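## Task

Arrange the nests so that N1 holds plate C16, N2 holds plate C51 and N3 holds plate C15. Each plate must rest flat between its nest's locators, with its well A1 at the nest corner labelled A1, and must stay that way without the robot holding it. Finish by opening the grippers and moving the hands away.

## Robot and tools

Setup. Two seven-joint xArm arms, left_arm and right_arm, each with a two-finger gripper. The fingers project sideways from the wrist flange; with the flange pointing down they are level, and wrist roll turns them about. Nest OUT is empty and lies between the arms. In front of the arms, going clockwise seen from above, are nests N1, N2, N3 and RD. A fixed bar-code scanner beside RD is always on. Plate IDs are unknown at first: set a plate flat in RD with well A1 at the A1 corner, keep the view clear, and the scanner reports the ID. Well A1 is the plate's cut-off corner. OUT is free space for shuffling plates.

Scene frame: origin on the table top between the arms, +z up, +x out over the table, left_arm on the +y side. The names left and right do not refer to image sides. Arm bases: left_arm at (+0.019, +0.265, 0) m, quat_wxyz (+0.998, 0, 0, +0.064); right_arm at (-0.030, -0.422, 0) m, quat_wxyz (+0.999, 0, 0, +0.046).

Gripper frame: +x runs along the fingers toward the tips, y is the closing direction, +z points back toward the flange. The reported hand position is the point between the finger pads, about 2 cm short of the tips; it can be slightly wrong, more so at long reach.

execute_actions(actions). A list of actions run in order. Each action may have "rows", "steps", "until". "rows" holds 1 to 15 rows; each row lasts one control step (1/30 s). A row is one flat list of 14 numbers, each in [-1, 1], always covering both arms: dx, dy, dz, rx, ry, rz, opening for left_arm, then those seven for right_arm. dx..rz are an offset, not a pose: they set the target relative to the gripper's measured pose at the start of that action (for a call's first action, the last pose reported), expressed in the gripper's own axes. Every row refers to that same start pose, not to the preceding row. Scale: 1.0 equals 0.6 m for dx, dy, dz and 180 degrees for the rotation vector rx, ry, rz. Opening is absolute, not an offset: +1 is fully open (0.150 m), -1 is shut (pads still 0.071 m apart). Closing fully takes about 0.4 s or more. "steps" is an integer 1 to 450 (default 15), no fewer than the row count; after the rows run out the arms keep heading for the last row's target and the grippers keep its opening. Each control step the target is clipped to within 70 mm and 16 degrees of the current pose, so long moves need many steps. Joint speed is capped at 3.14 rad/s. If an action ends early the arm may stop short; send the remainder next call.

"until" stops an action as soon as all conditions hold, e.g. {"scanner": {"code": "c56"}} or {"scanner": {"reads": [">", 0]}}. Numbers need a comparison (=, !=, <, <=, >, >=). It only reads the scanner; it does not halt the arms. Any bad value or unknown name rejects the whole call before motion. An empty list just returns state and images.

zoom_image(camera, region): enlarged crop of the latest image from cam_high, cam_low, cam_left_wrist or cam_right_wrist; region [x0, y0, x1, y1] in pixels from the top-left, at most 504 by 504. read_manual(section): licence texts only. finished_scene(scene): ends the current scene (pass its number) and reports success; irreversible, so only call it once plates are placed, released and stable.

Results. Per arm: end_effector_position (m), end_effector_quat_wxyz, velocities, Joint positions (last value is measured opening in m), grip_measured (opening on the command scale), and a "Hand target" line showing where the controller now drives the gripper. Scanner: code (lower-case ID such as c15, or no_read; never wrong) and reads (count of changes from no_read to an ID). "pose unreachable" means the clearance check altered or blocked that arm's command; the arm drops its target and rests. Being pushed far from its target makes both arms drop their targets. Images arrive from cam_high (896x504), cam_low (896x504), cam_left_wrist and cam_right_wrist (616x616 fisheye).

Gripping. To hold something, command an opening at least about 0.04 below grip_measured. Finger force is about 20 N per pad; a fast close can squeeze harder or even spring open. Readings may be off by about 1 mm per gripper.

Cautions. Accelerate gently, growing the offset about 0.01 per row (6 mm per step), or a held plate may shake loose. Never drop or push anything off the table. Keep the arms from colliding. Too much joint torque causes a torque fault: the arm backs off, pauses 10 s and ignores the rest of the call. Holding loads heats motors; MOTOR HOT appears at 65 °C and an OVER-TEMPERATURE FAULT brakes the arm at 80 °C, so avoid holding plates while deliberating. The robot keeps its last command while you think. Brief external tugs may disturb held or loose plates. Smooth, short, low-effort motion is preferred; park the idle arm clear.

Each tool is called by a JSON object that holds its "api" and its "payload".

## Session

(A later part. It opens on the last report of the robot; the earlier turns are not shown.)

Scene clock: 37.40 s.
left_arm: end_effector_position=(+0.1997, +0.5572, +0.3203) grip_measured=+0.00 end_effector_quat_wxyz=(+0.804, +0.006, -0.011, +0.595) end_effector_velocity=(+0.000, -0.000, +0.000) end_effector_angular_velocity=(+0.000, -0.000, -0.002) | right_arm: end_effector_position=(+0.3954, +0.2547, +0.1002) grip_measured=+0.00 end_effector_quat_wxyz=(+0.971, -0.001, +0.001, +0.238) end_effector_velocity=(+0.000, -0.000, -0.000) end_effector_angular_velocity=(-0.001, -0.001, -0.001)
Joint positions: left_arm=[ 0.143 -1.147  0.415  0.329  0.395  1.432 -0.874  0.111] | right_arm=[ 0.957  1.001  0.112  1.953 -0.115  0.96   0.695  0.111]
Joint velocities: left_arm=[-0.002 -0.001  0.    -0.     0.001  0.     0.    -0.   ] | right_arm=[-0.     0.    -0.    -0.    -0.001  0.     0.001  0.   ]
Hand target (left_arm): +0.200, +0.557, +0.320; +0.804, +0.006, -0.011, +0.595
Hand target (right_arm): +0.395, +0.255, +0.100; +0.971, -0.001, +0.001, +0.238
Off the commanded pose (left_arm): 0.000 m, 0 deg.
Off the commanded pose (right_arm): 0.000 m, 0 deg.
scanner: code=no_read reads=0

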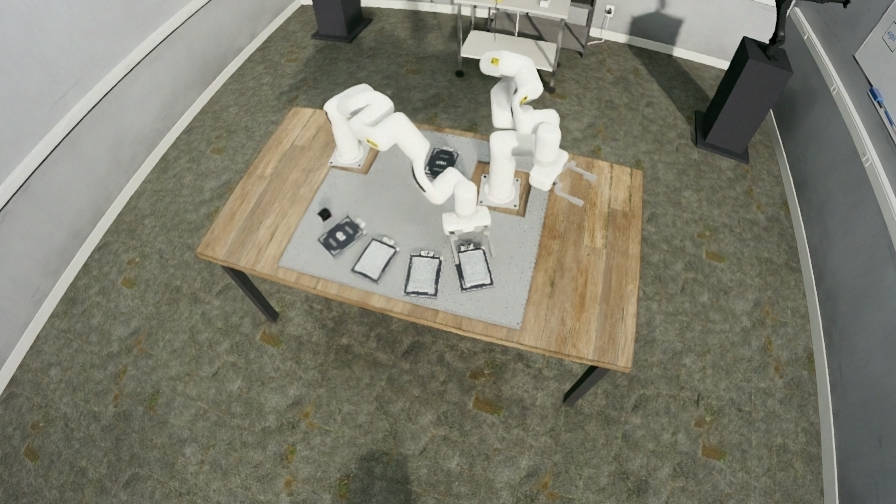

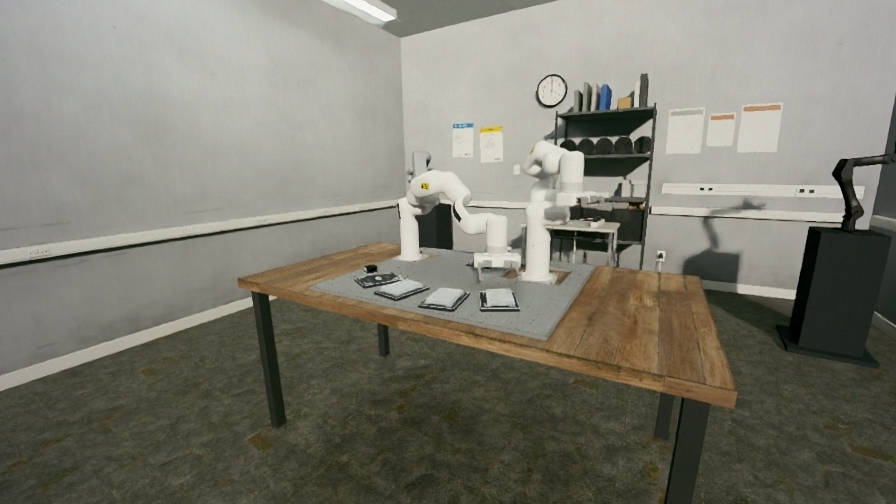

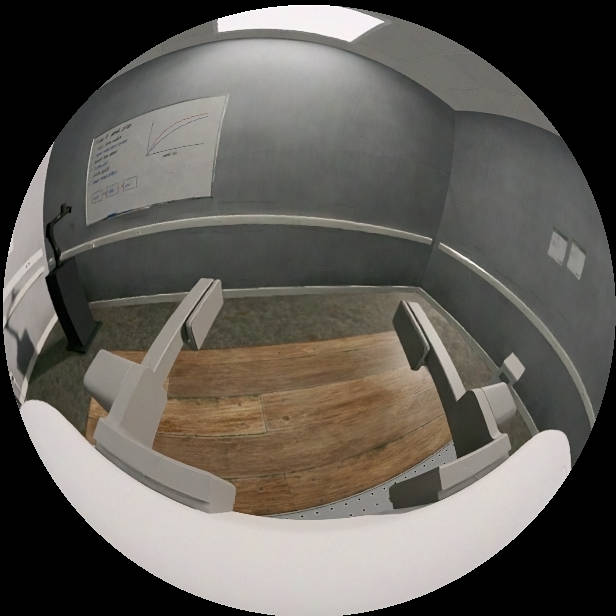

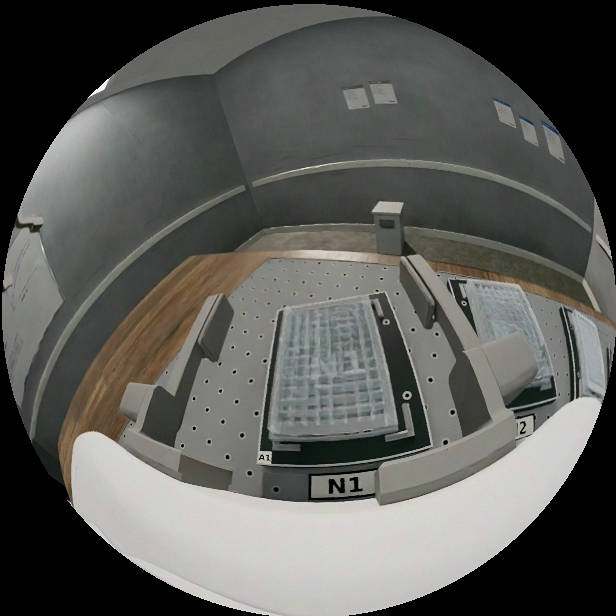

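{"api": "zoom_image", "payload": {"camera": "cam_right_wrist", "region": [230, 270, 460, 500]}}

{"api": "zoom_image", "payload": {"camera": "cam_high", "region": [340, 220, 520, 320]}}

Region (230, 270, 460, 500) of cam_right_wrist's 616x616 image, scaled by 2.191, with more detail than that image has.

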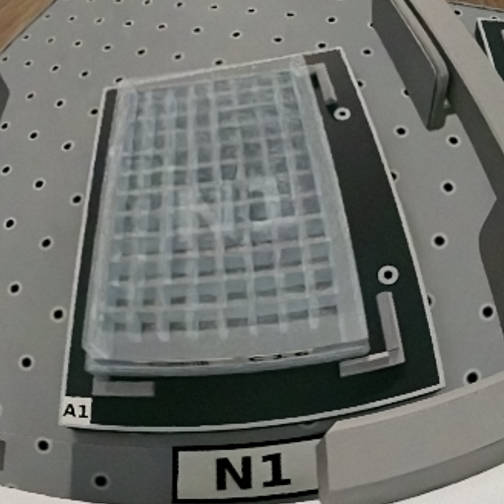

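Region (340, 220, 520, 320) of cam_high's 896x504 image, scaled by 2.800, with more detail than that image has.

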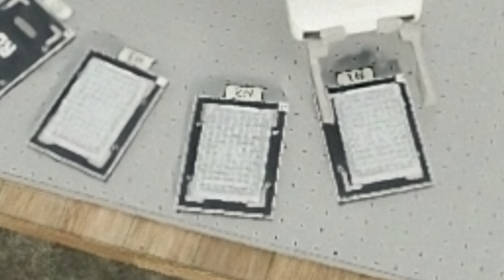

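{"api": "execute_actions", "payload": {"actions": [{"rows": [[0,0,0,0,0,0,0, 0,0,-0.03,0,0,0,0],[0,0,0,0,0,0,0, 0,0,-0.06,0,0,0,0],[0,0,0,0,0,0,0, 0,0,-0.085,0,0,0,0],[0,0,0,0,0,0,0, 0,0,-0.0953,0,0,0,0]], "steps": 18}, {"rows": [[0,0,0,0,0,0,0, 0,-0.01,0,0,0,0,0],[0,0,0,0,0,0,0, 0,-0.018,0,0,0,0,0],[0,0,0,0,0,0,0, 0,-0.021,0,0,0,0,0],[0,0,0,0,0,0,0, 0,-0.024,0,0,0,0,0],[0,0,0,0,0,0,0, 0,-0.026,0,0,0,0,0],[0,0,0,0,0,0,0, 0,-0.028,0,0,0,0,0],[0,0,0,0,0,0,0, 0,-0.030,0,0,0,0,0],[0,0,0,0,0,0,0, 0,-0.0317,0,0,0,0,0]], "steps": 20}]}}

Scene clock: 39.03 s.
left_arm: end_effector_position=(+0.1997, +0.5572, +0.3203) grip_measured=+0.00 end_effector_quat_wxyz=(+0.804, +0.006, -0.011, +0.595) end_effector_velocity=(-0.000, +0.000, -0.000) end_effector_angular_velocity=(+0.000, +0.001, -0.000) | right_arm: end_effector_position=(+0.4040, +0.2375, +0.0430) grip_measured=+0.00 end_effector_quat_wxyz=(+0.971, -0.001, +0.001, +0.238) end_effector_velocity=(+0.001, +0.000, +0.001) end_effector_angular_velocity=(+0.000, -0.001, +0.001)
Joint positions: left_arm=[ 0.143 -1.147  0.415  0.329  0.395  1.432 -0.874  0.11 ] | right_arm=[ 0.934  1.069  0.105  1.9   -0.124  0.84   0.679  0.111]
Joint velocities: left_arm=[ 0.001  0.001 -0.     0.    -0.     0.     0.001  0.   ] | right_arm=[-0.    -0.001 -0.001  0.    -0.     0.    -0.001 -0.   ]
Hand target (left_arm): +0.200, +0.557, +0.320; +0.804, +0.006, -0.011, +0.595
Hand target (right_arm): +0.404, +0.237, +0.043; +0.971, -0.001, +0.001, +0.238
Off the commanded pose (left_arm): 0.000 m, 0 deg.
Off the commanded pose (right_arm): 0.000 m, 0 deg.
scanner: code=no_read reads=0

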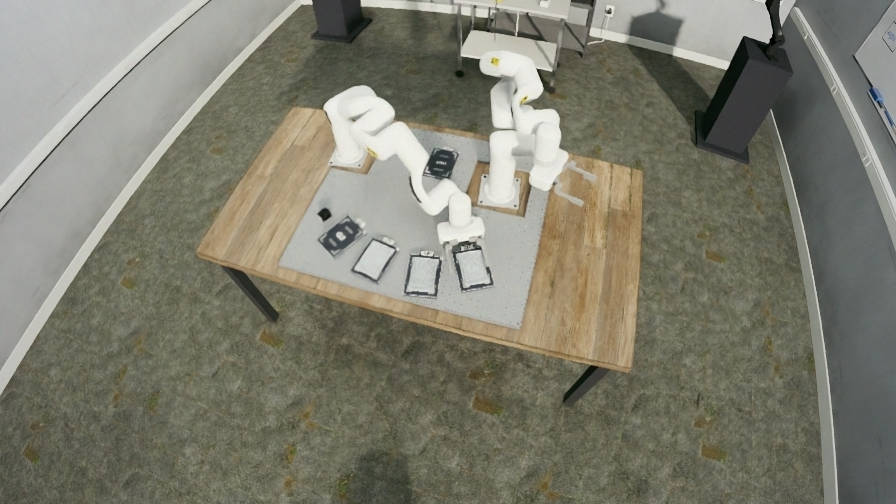

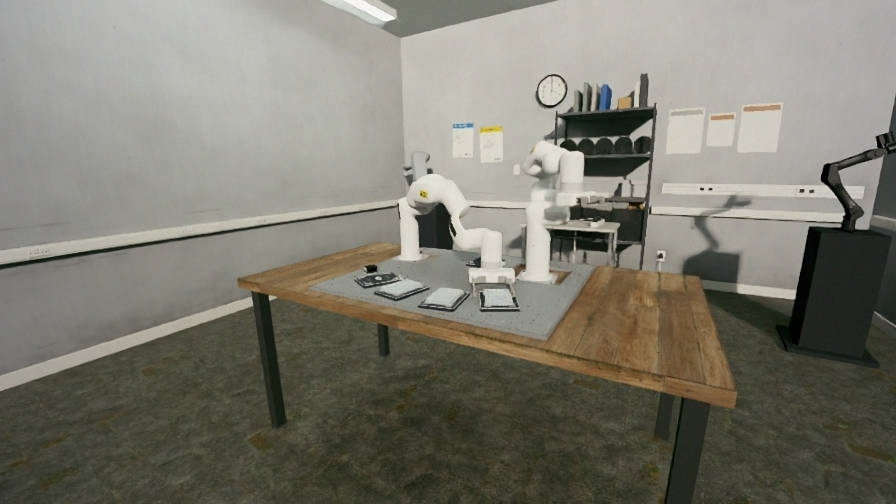

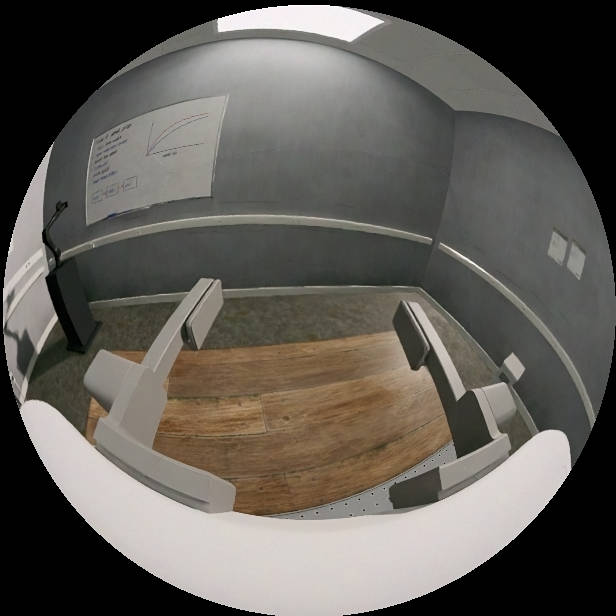

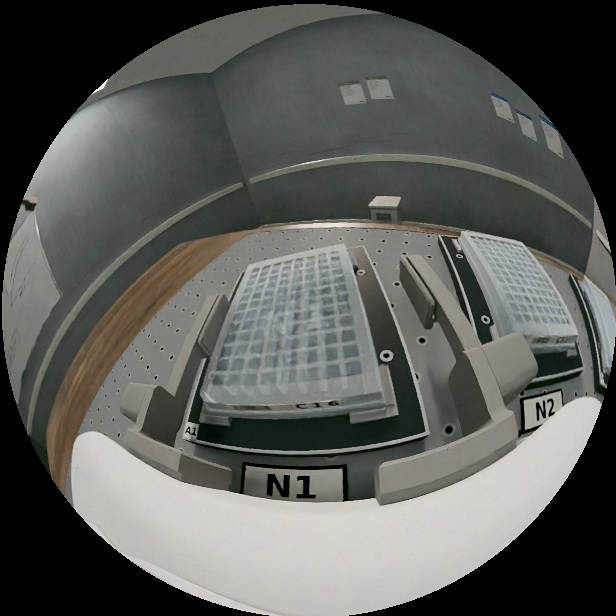

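The plate now sits against the right locator. I'll back the finger off, lift, and inspect.

{"api": "execute_actions", "payload": {"actions": [{"rows": [[0,0,0,0,0,0,0, 0,0.01,0,0,0,0,0],[0,0,0,0,0,0,0, 0,0.02,0.0,0,0,0,0],[0,0,0,0,0,0,0, 0,0.0215,0.03,0,0,0,0],[0,0,0,0,0,0,0, 0,0.0215,0.07,0,0,0,0],[0,0,0,0,0,0,0, 0,0.0215,0.095,0,0,0,0]], "steps": 20}]}}

{"api": "zoom_image", "payload": {"camera": "cam_right_wrist", "region": [220, 270, 450, 500]}}

{"api": "zoom_image", "payload": {"camera": "cam_high", "region": [340, 220, 520, 320]}}

Scene clock: 39.87 s.
left_arm: end_effector_position=(+0.1997, +0.5572, +0.3203) grip_measured=+0.00 end_effector_quat_wxyz=(+0.804, +0.006, -0.011, +0.595) end_effector_velocity=(+0.000, -0.000, -0.000) end_effector_angular_velocity=(+0.000, +0.001, -0.001) | right_arm: end_effector_position=(+0.3979, +0.2492, +0.0991) grip_measured=+0.00 end_effector_quat_wxyz=(+0.971, -0.001, +0.001, +0.239) end_effector_velocity=(+0.005, +0.008, +0.027) end_effector_angular_velocity=(+0.039, -0.020, -0.001)
Joint positions: left_arm=[ 0.143 -1.147  0.415  0.329  0.395  1.432 -0.874  0.111] | right_arm=[ 0.948  0.987  0.113  1.924 -0.116  0.947  0.689  0.11 ]
Joint velocities: left_arm=[-0.001  0.001 -0.     0.     0.    -0.     0.001  0.   ] | right_arm=[-0.    -0.021  0.001  0.02   0.    -0.003 -0.001  0.   ]
Hand target (left_arm): +0.200, +0.557, +0.320; +0.804, +0.006, -0.011, +0.595
Hand target (right_arm): +0.398, +0.249, +0.100; +0.971, -0.001, +0.001, +0.239
Off the commanded pose (left_arm): 0.000 m, 0 deg.
Off the commanded pose (right_arm): 0.001 m, 0 deg.
scanner: code=no_read reads=0

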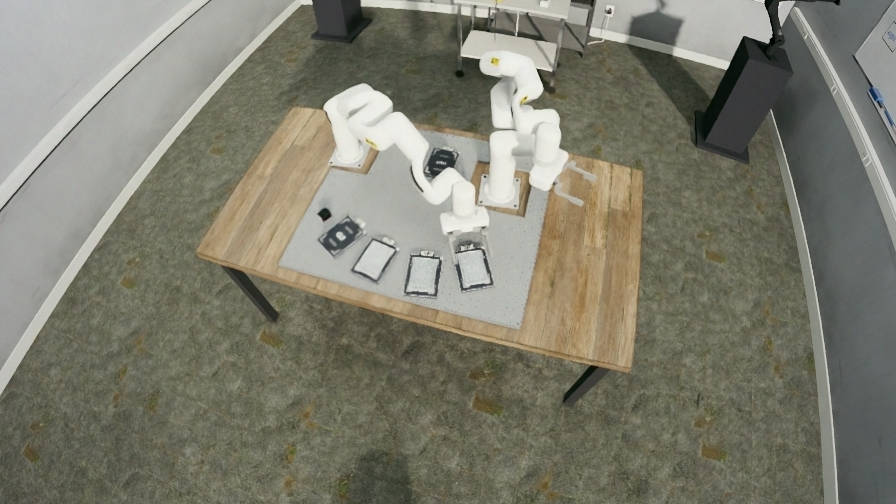

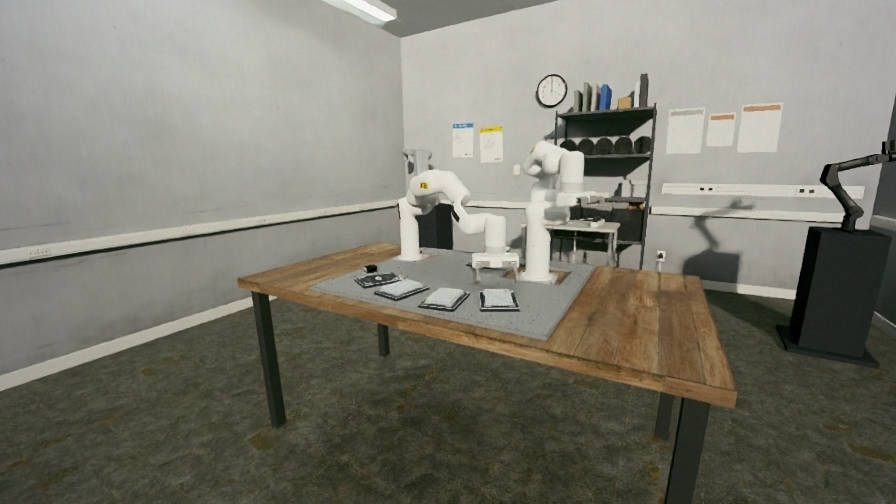

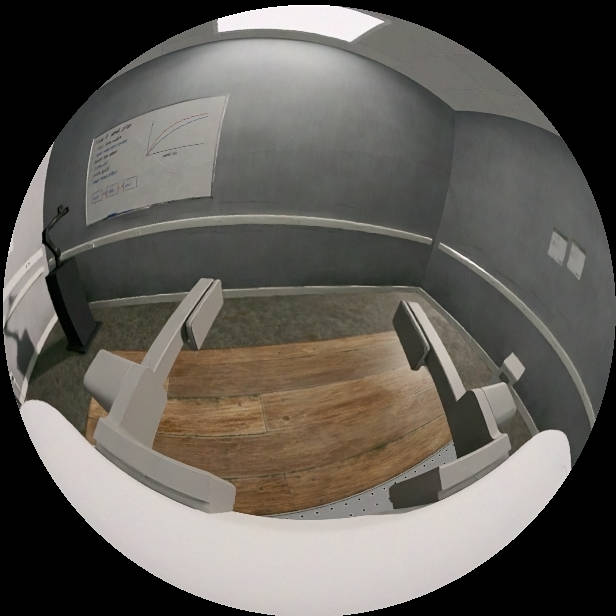

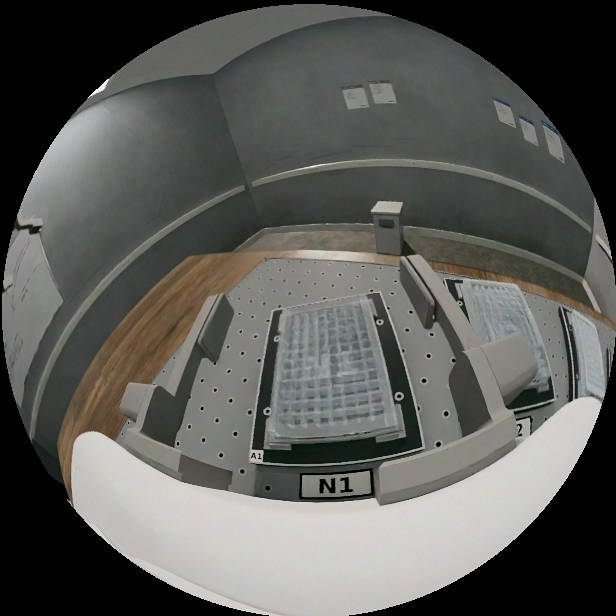

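Region (220, 270, 450, 500) of cam_right_wrist's 616x616 image, scaled by 2.191, with more detail than that image has.

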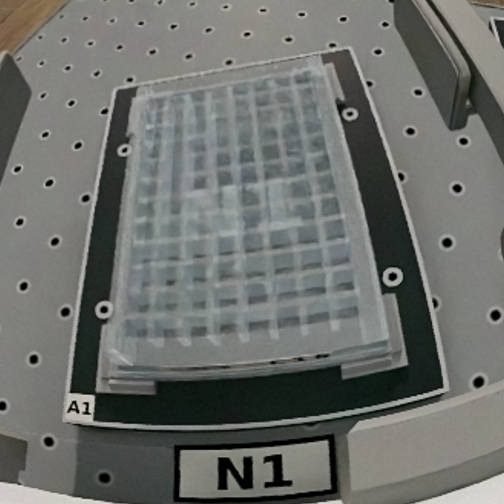

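Region (340, 220, 520, 320) of cam_high's 896x504 image, scaled by 2.800, with more detail than that image has.

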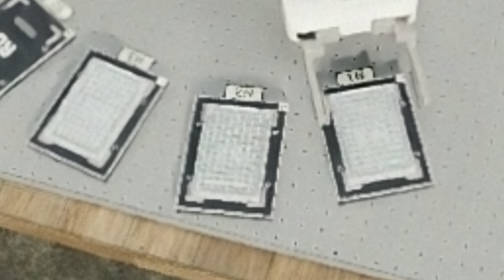

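{"api": "execute_actions", "payload": {"actions": [{"rows": [[0,0,0,0,0,0,0, -0.03,-0.05,0.05,0,0,0,0],[0,0,0,0,0,0,0, -0.08,-0.12,0.12,0,0,0,0],[0,0,0,0,0,0,0, -0.12,-0.2,0.18,0,0,0,0]], "steps": 20}]}}

Scene clock: 40.70 s.
left_arm: end_effector_position=(+0.1997, +0.5572, +0.3203) grip_measured=+0.00 end_effector_quat_wxyz=(+0.804, +0.006, -0.011, +0.595) end_effector_velocity=(+0.000, -0.000, -0.001) end_effector_angular_velocity=(-0.000, +0.002, -0.001) | right_arm: end_effector_position=(+0.3894, +0.1117, +0.2079) grip_measured=+0.00 end_effector_quat_wxyz=(+0.971, -0.002, +0.001, +0.239) end_effector_velocity=(-0.031, -0.005, -0.026) end_effector_angular_velocity=(-0.004, +0.035, +0.063)
Joint positions: left_arm=[ 0.143 -1.147  0.415  0.329  0.395  1.432 -0.874  0.111] | right_arm=[ 0.834  0.391  0.1    1.256 -0.052  0.872  0.57   0.11 ]
Joint velocities: left_arm=[-0.001  0.001  0.    -0.     0.001  0.     0.     0.   ] | right_arm=[-0.008 -0.035  0.031 -0.116  0.022 -0.059 -0.052 -0.   ]
Hand target (left_arm): +0.200, +0.557, +0.320; +0.804, +0.006, -0.011, +0.595
Hand target (right_arm): +0.389, +0.111, +0.208; +0.971, -0.002, +0.001, +0.239
Off the commanded pose (left_arm): 0.000 m, 0 deg.
Off the commanded pose (right_arm): 0.002 m, 0 deg.
scanner: code=no_read reads=0

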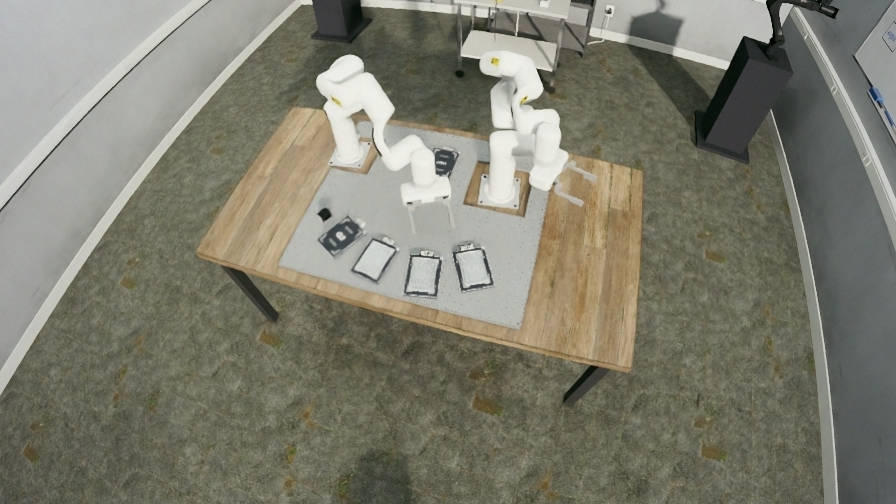

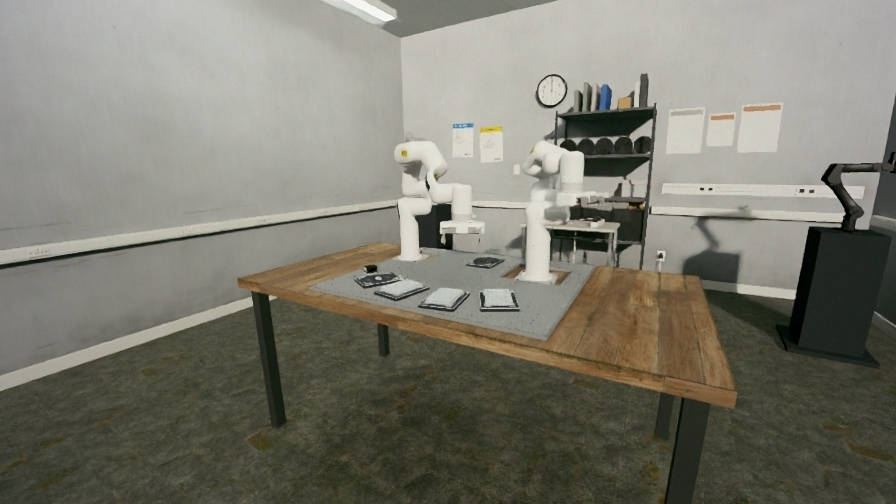

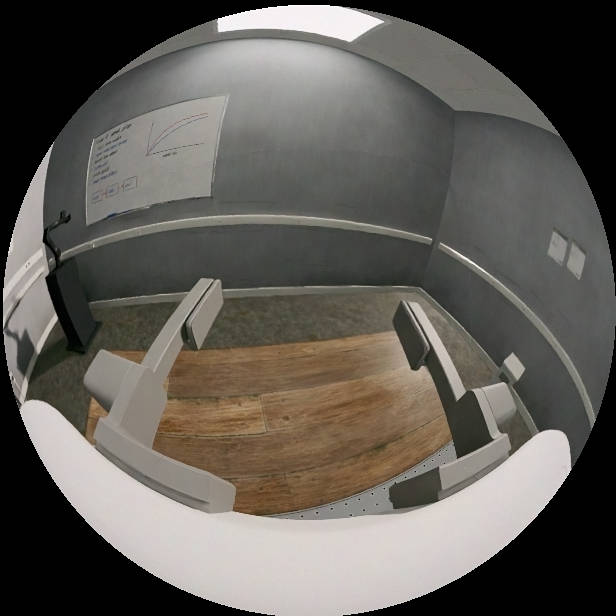

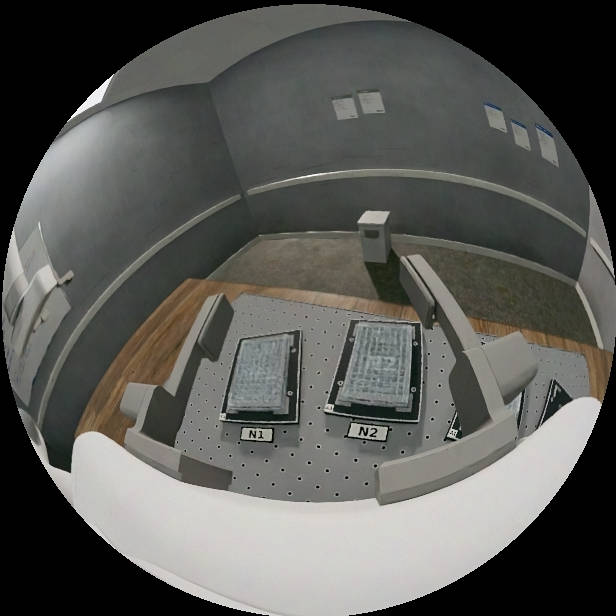

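{"api": "finished_scene", "payload": {"scene": 1}}

The scene is finished: the task was done.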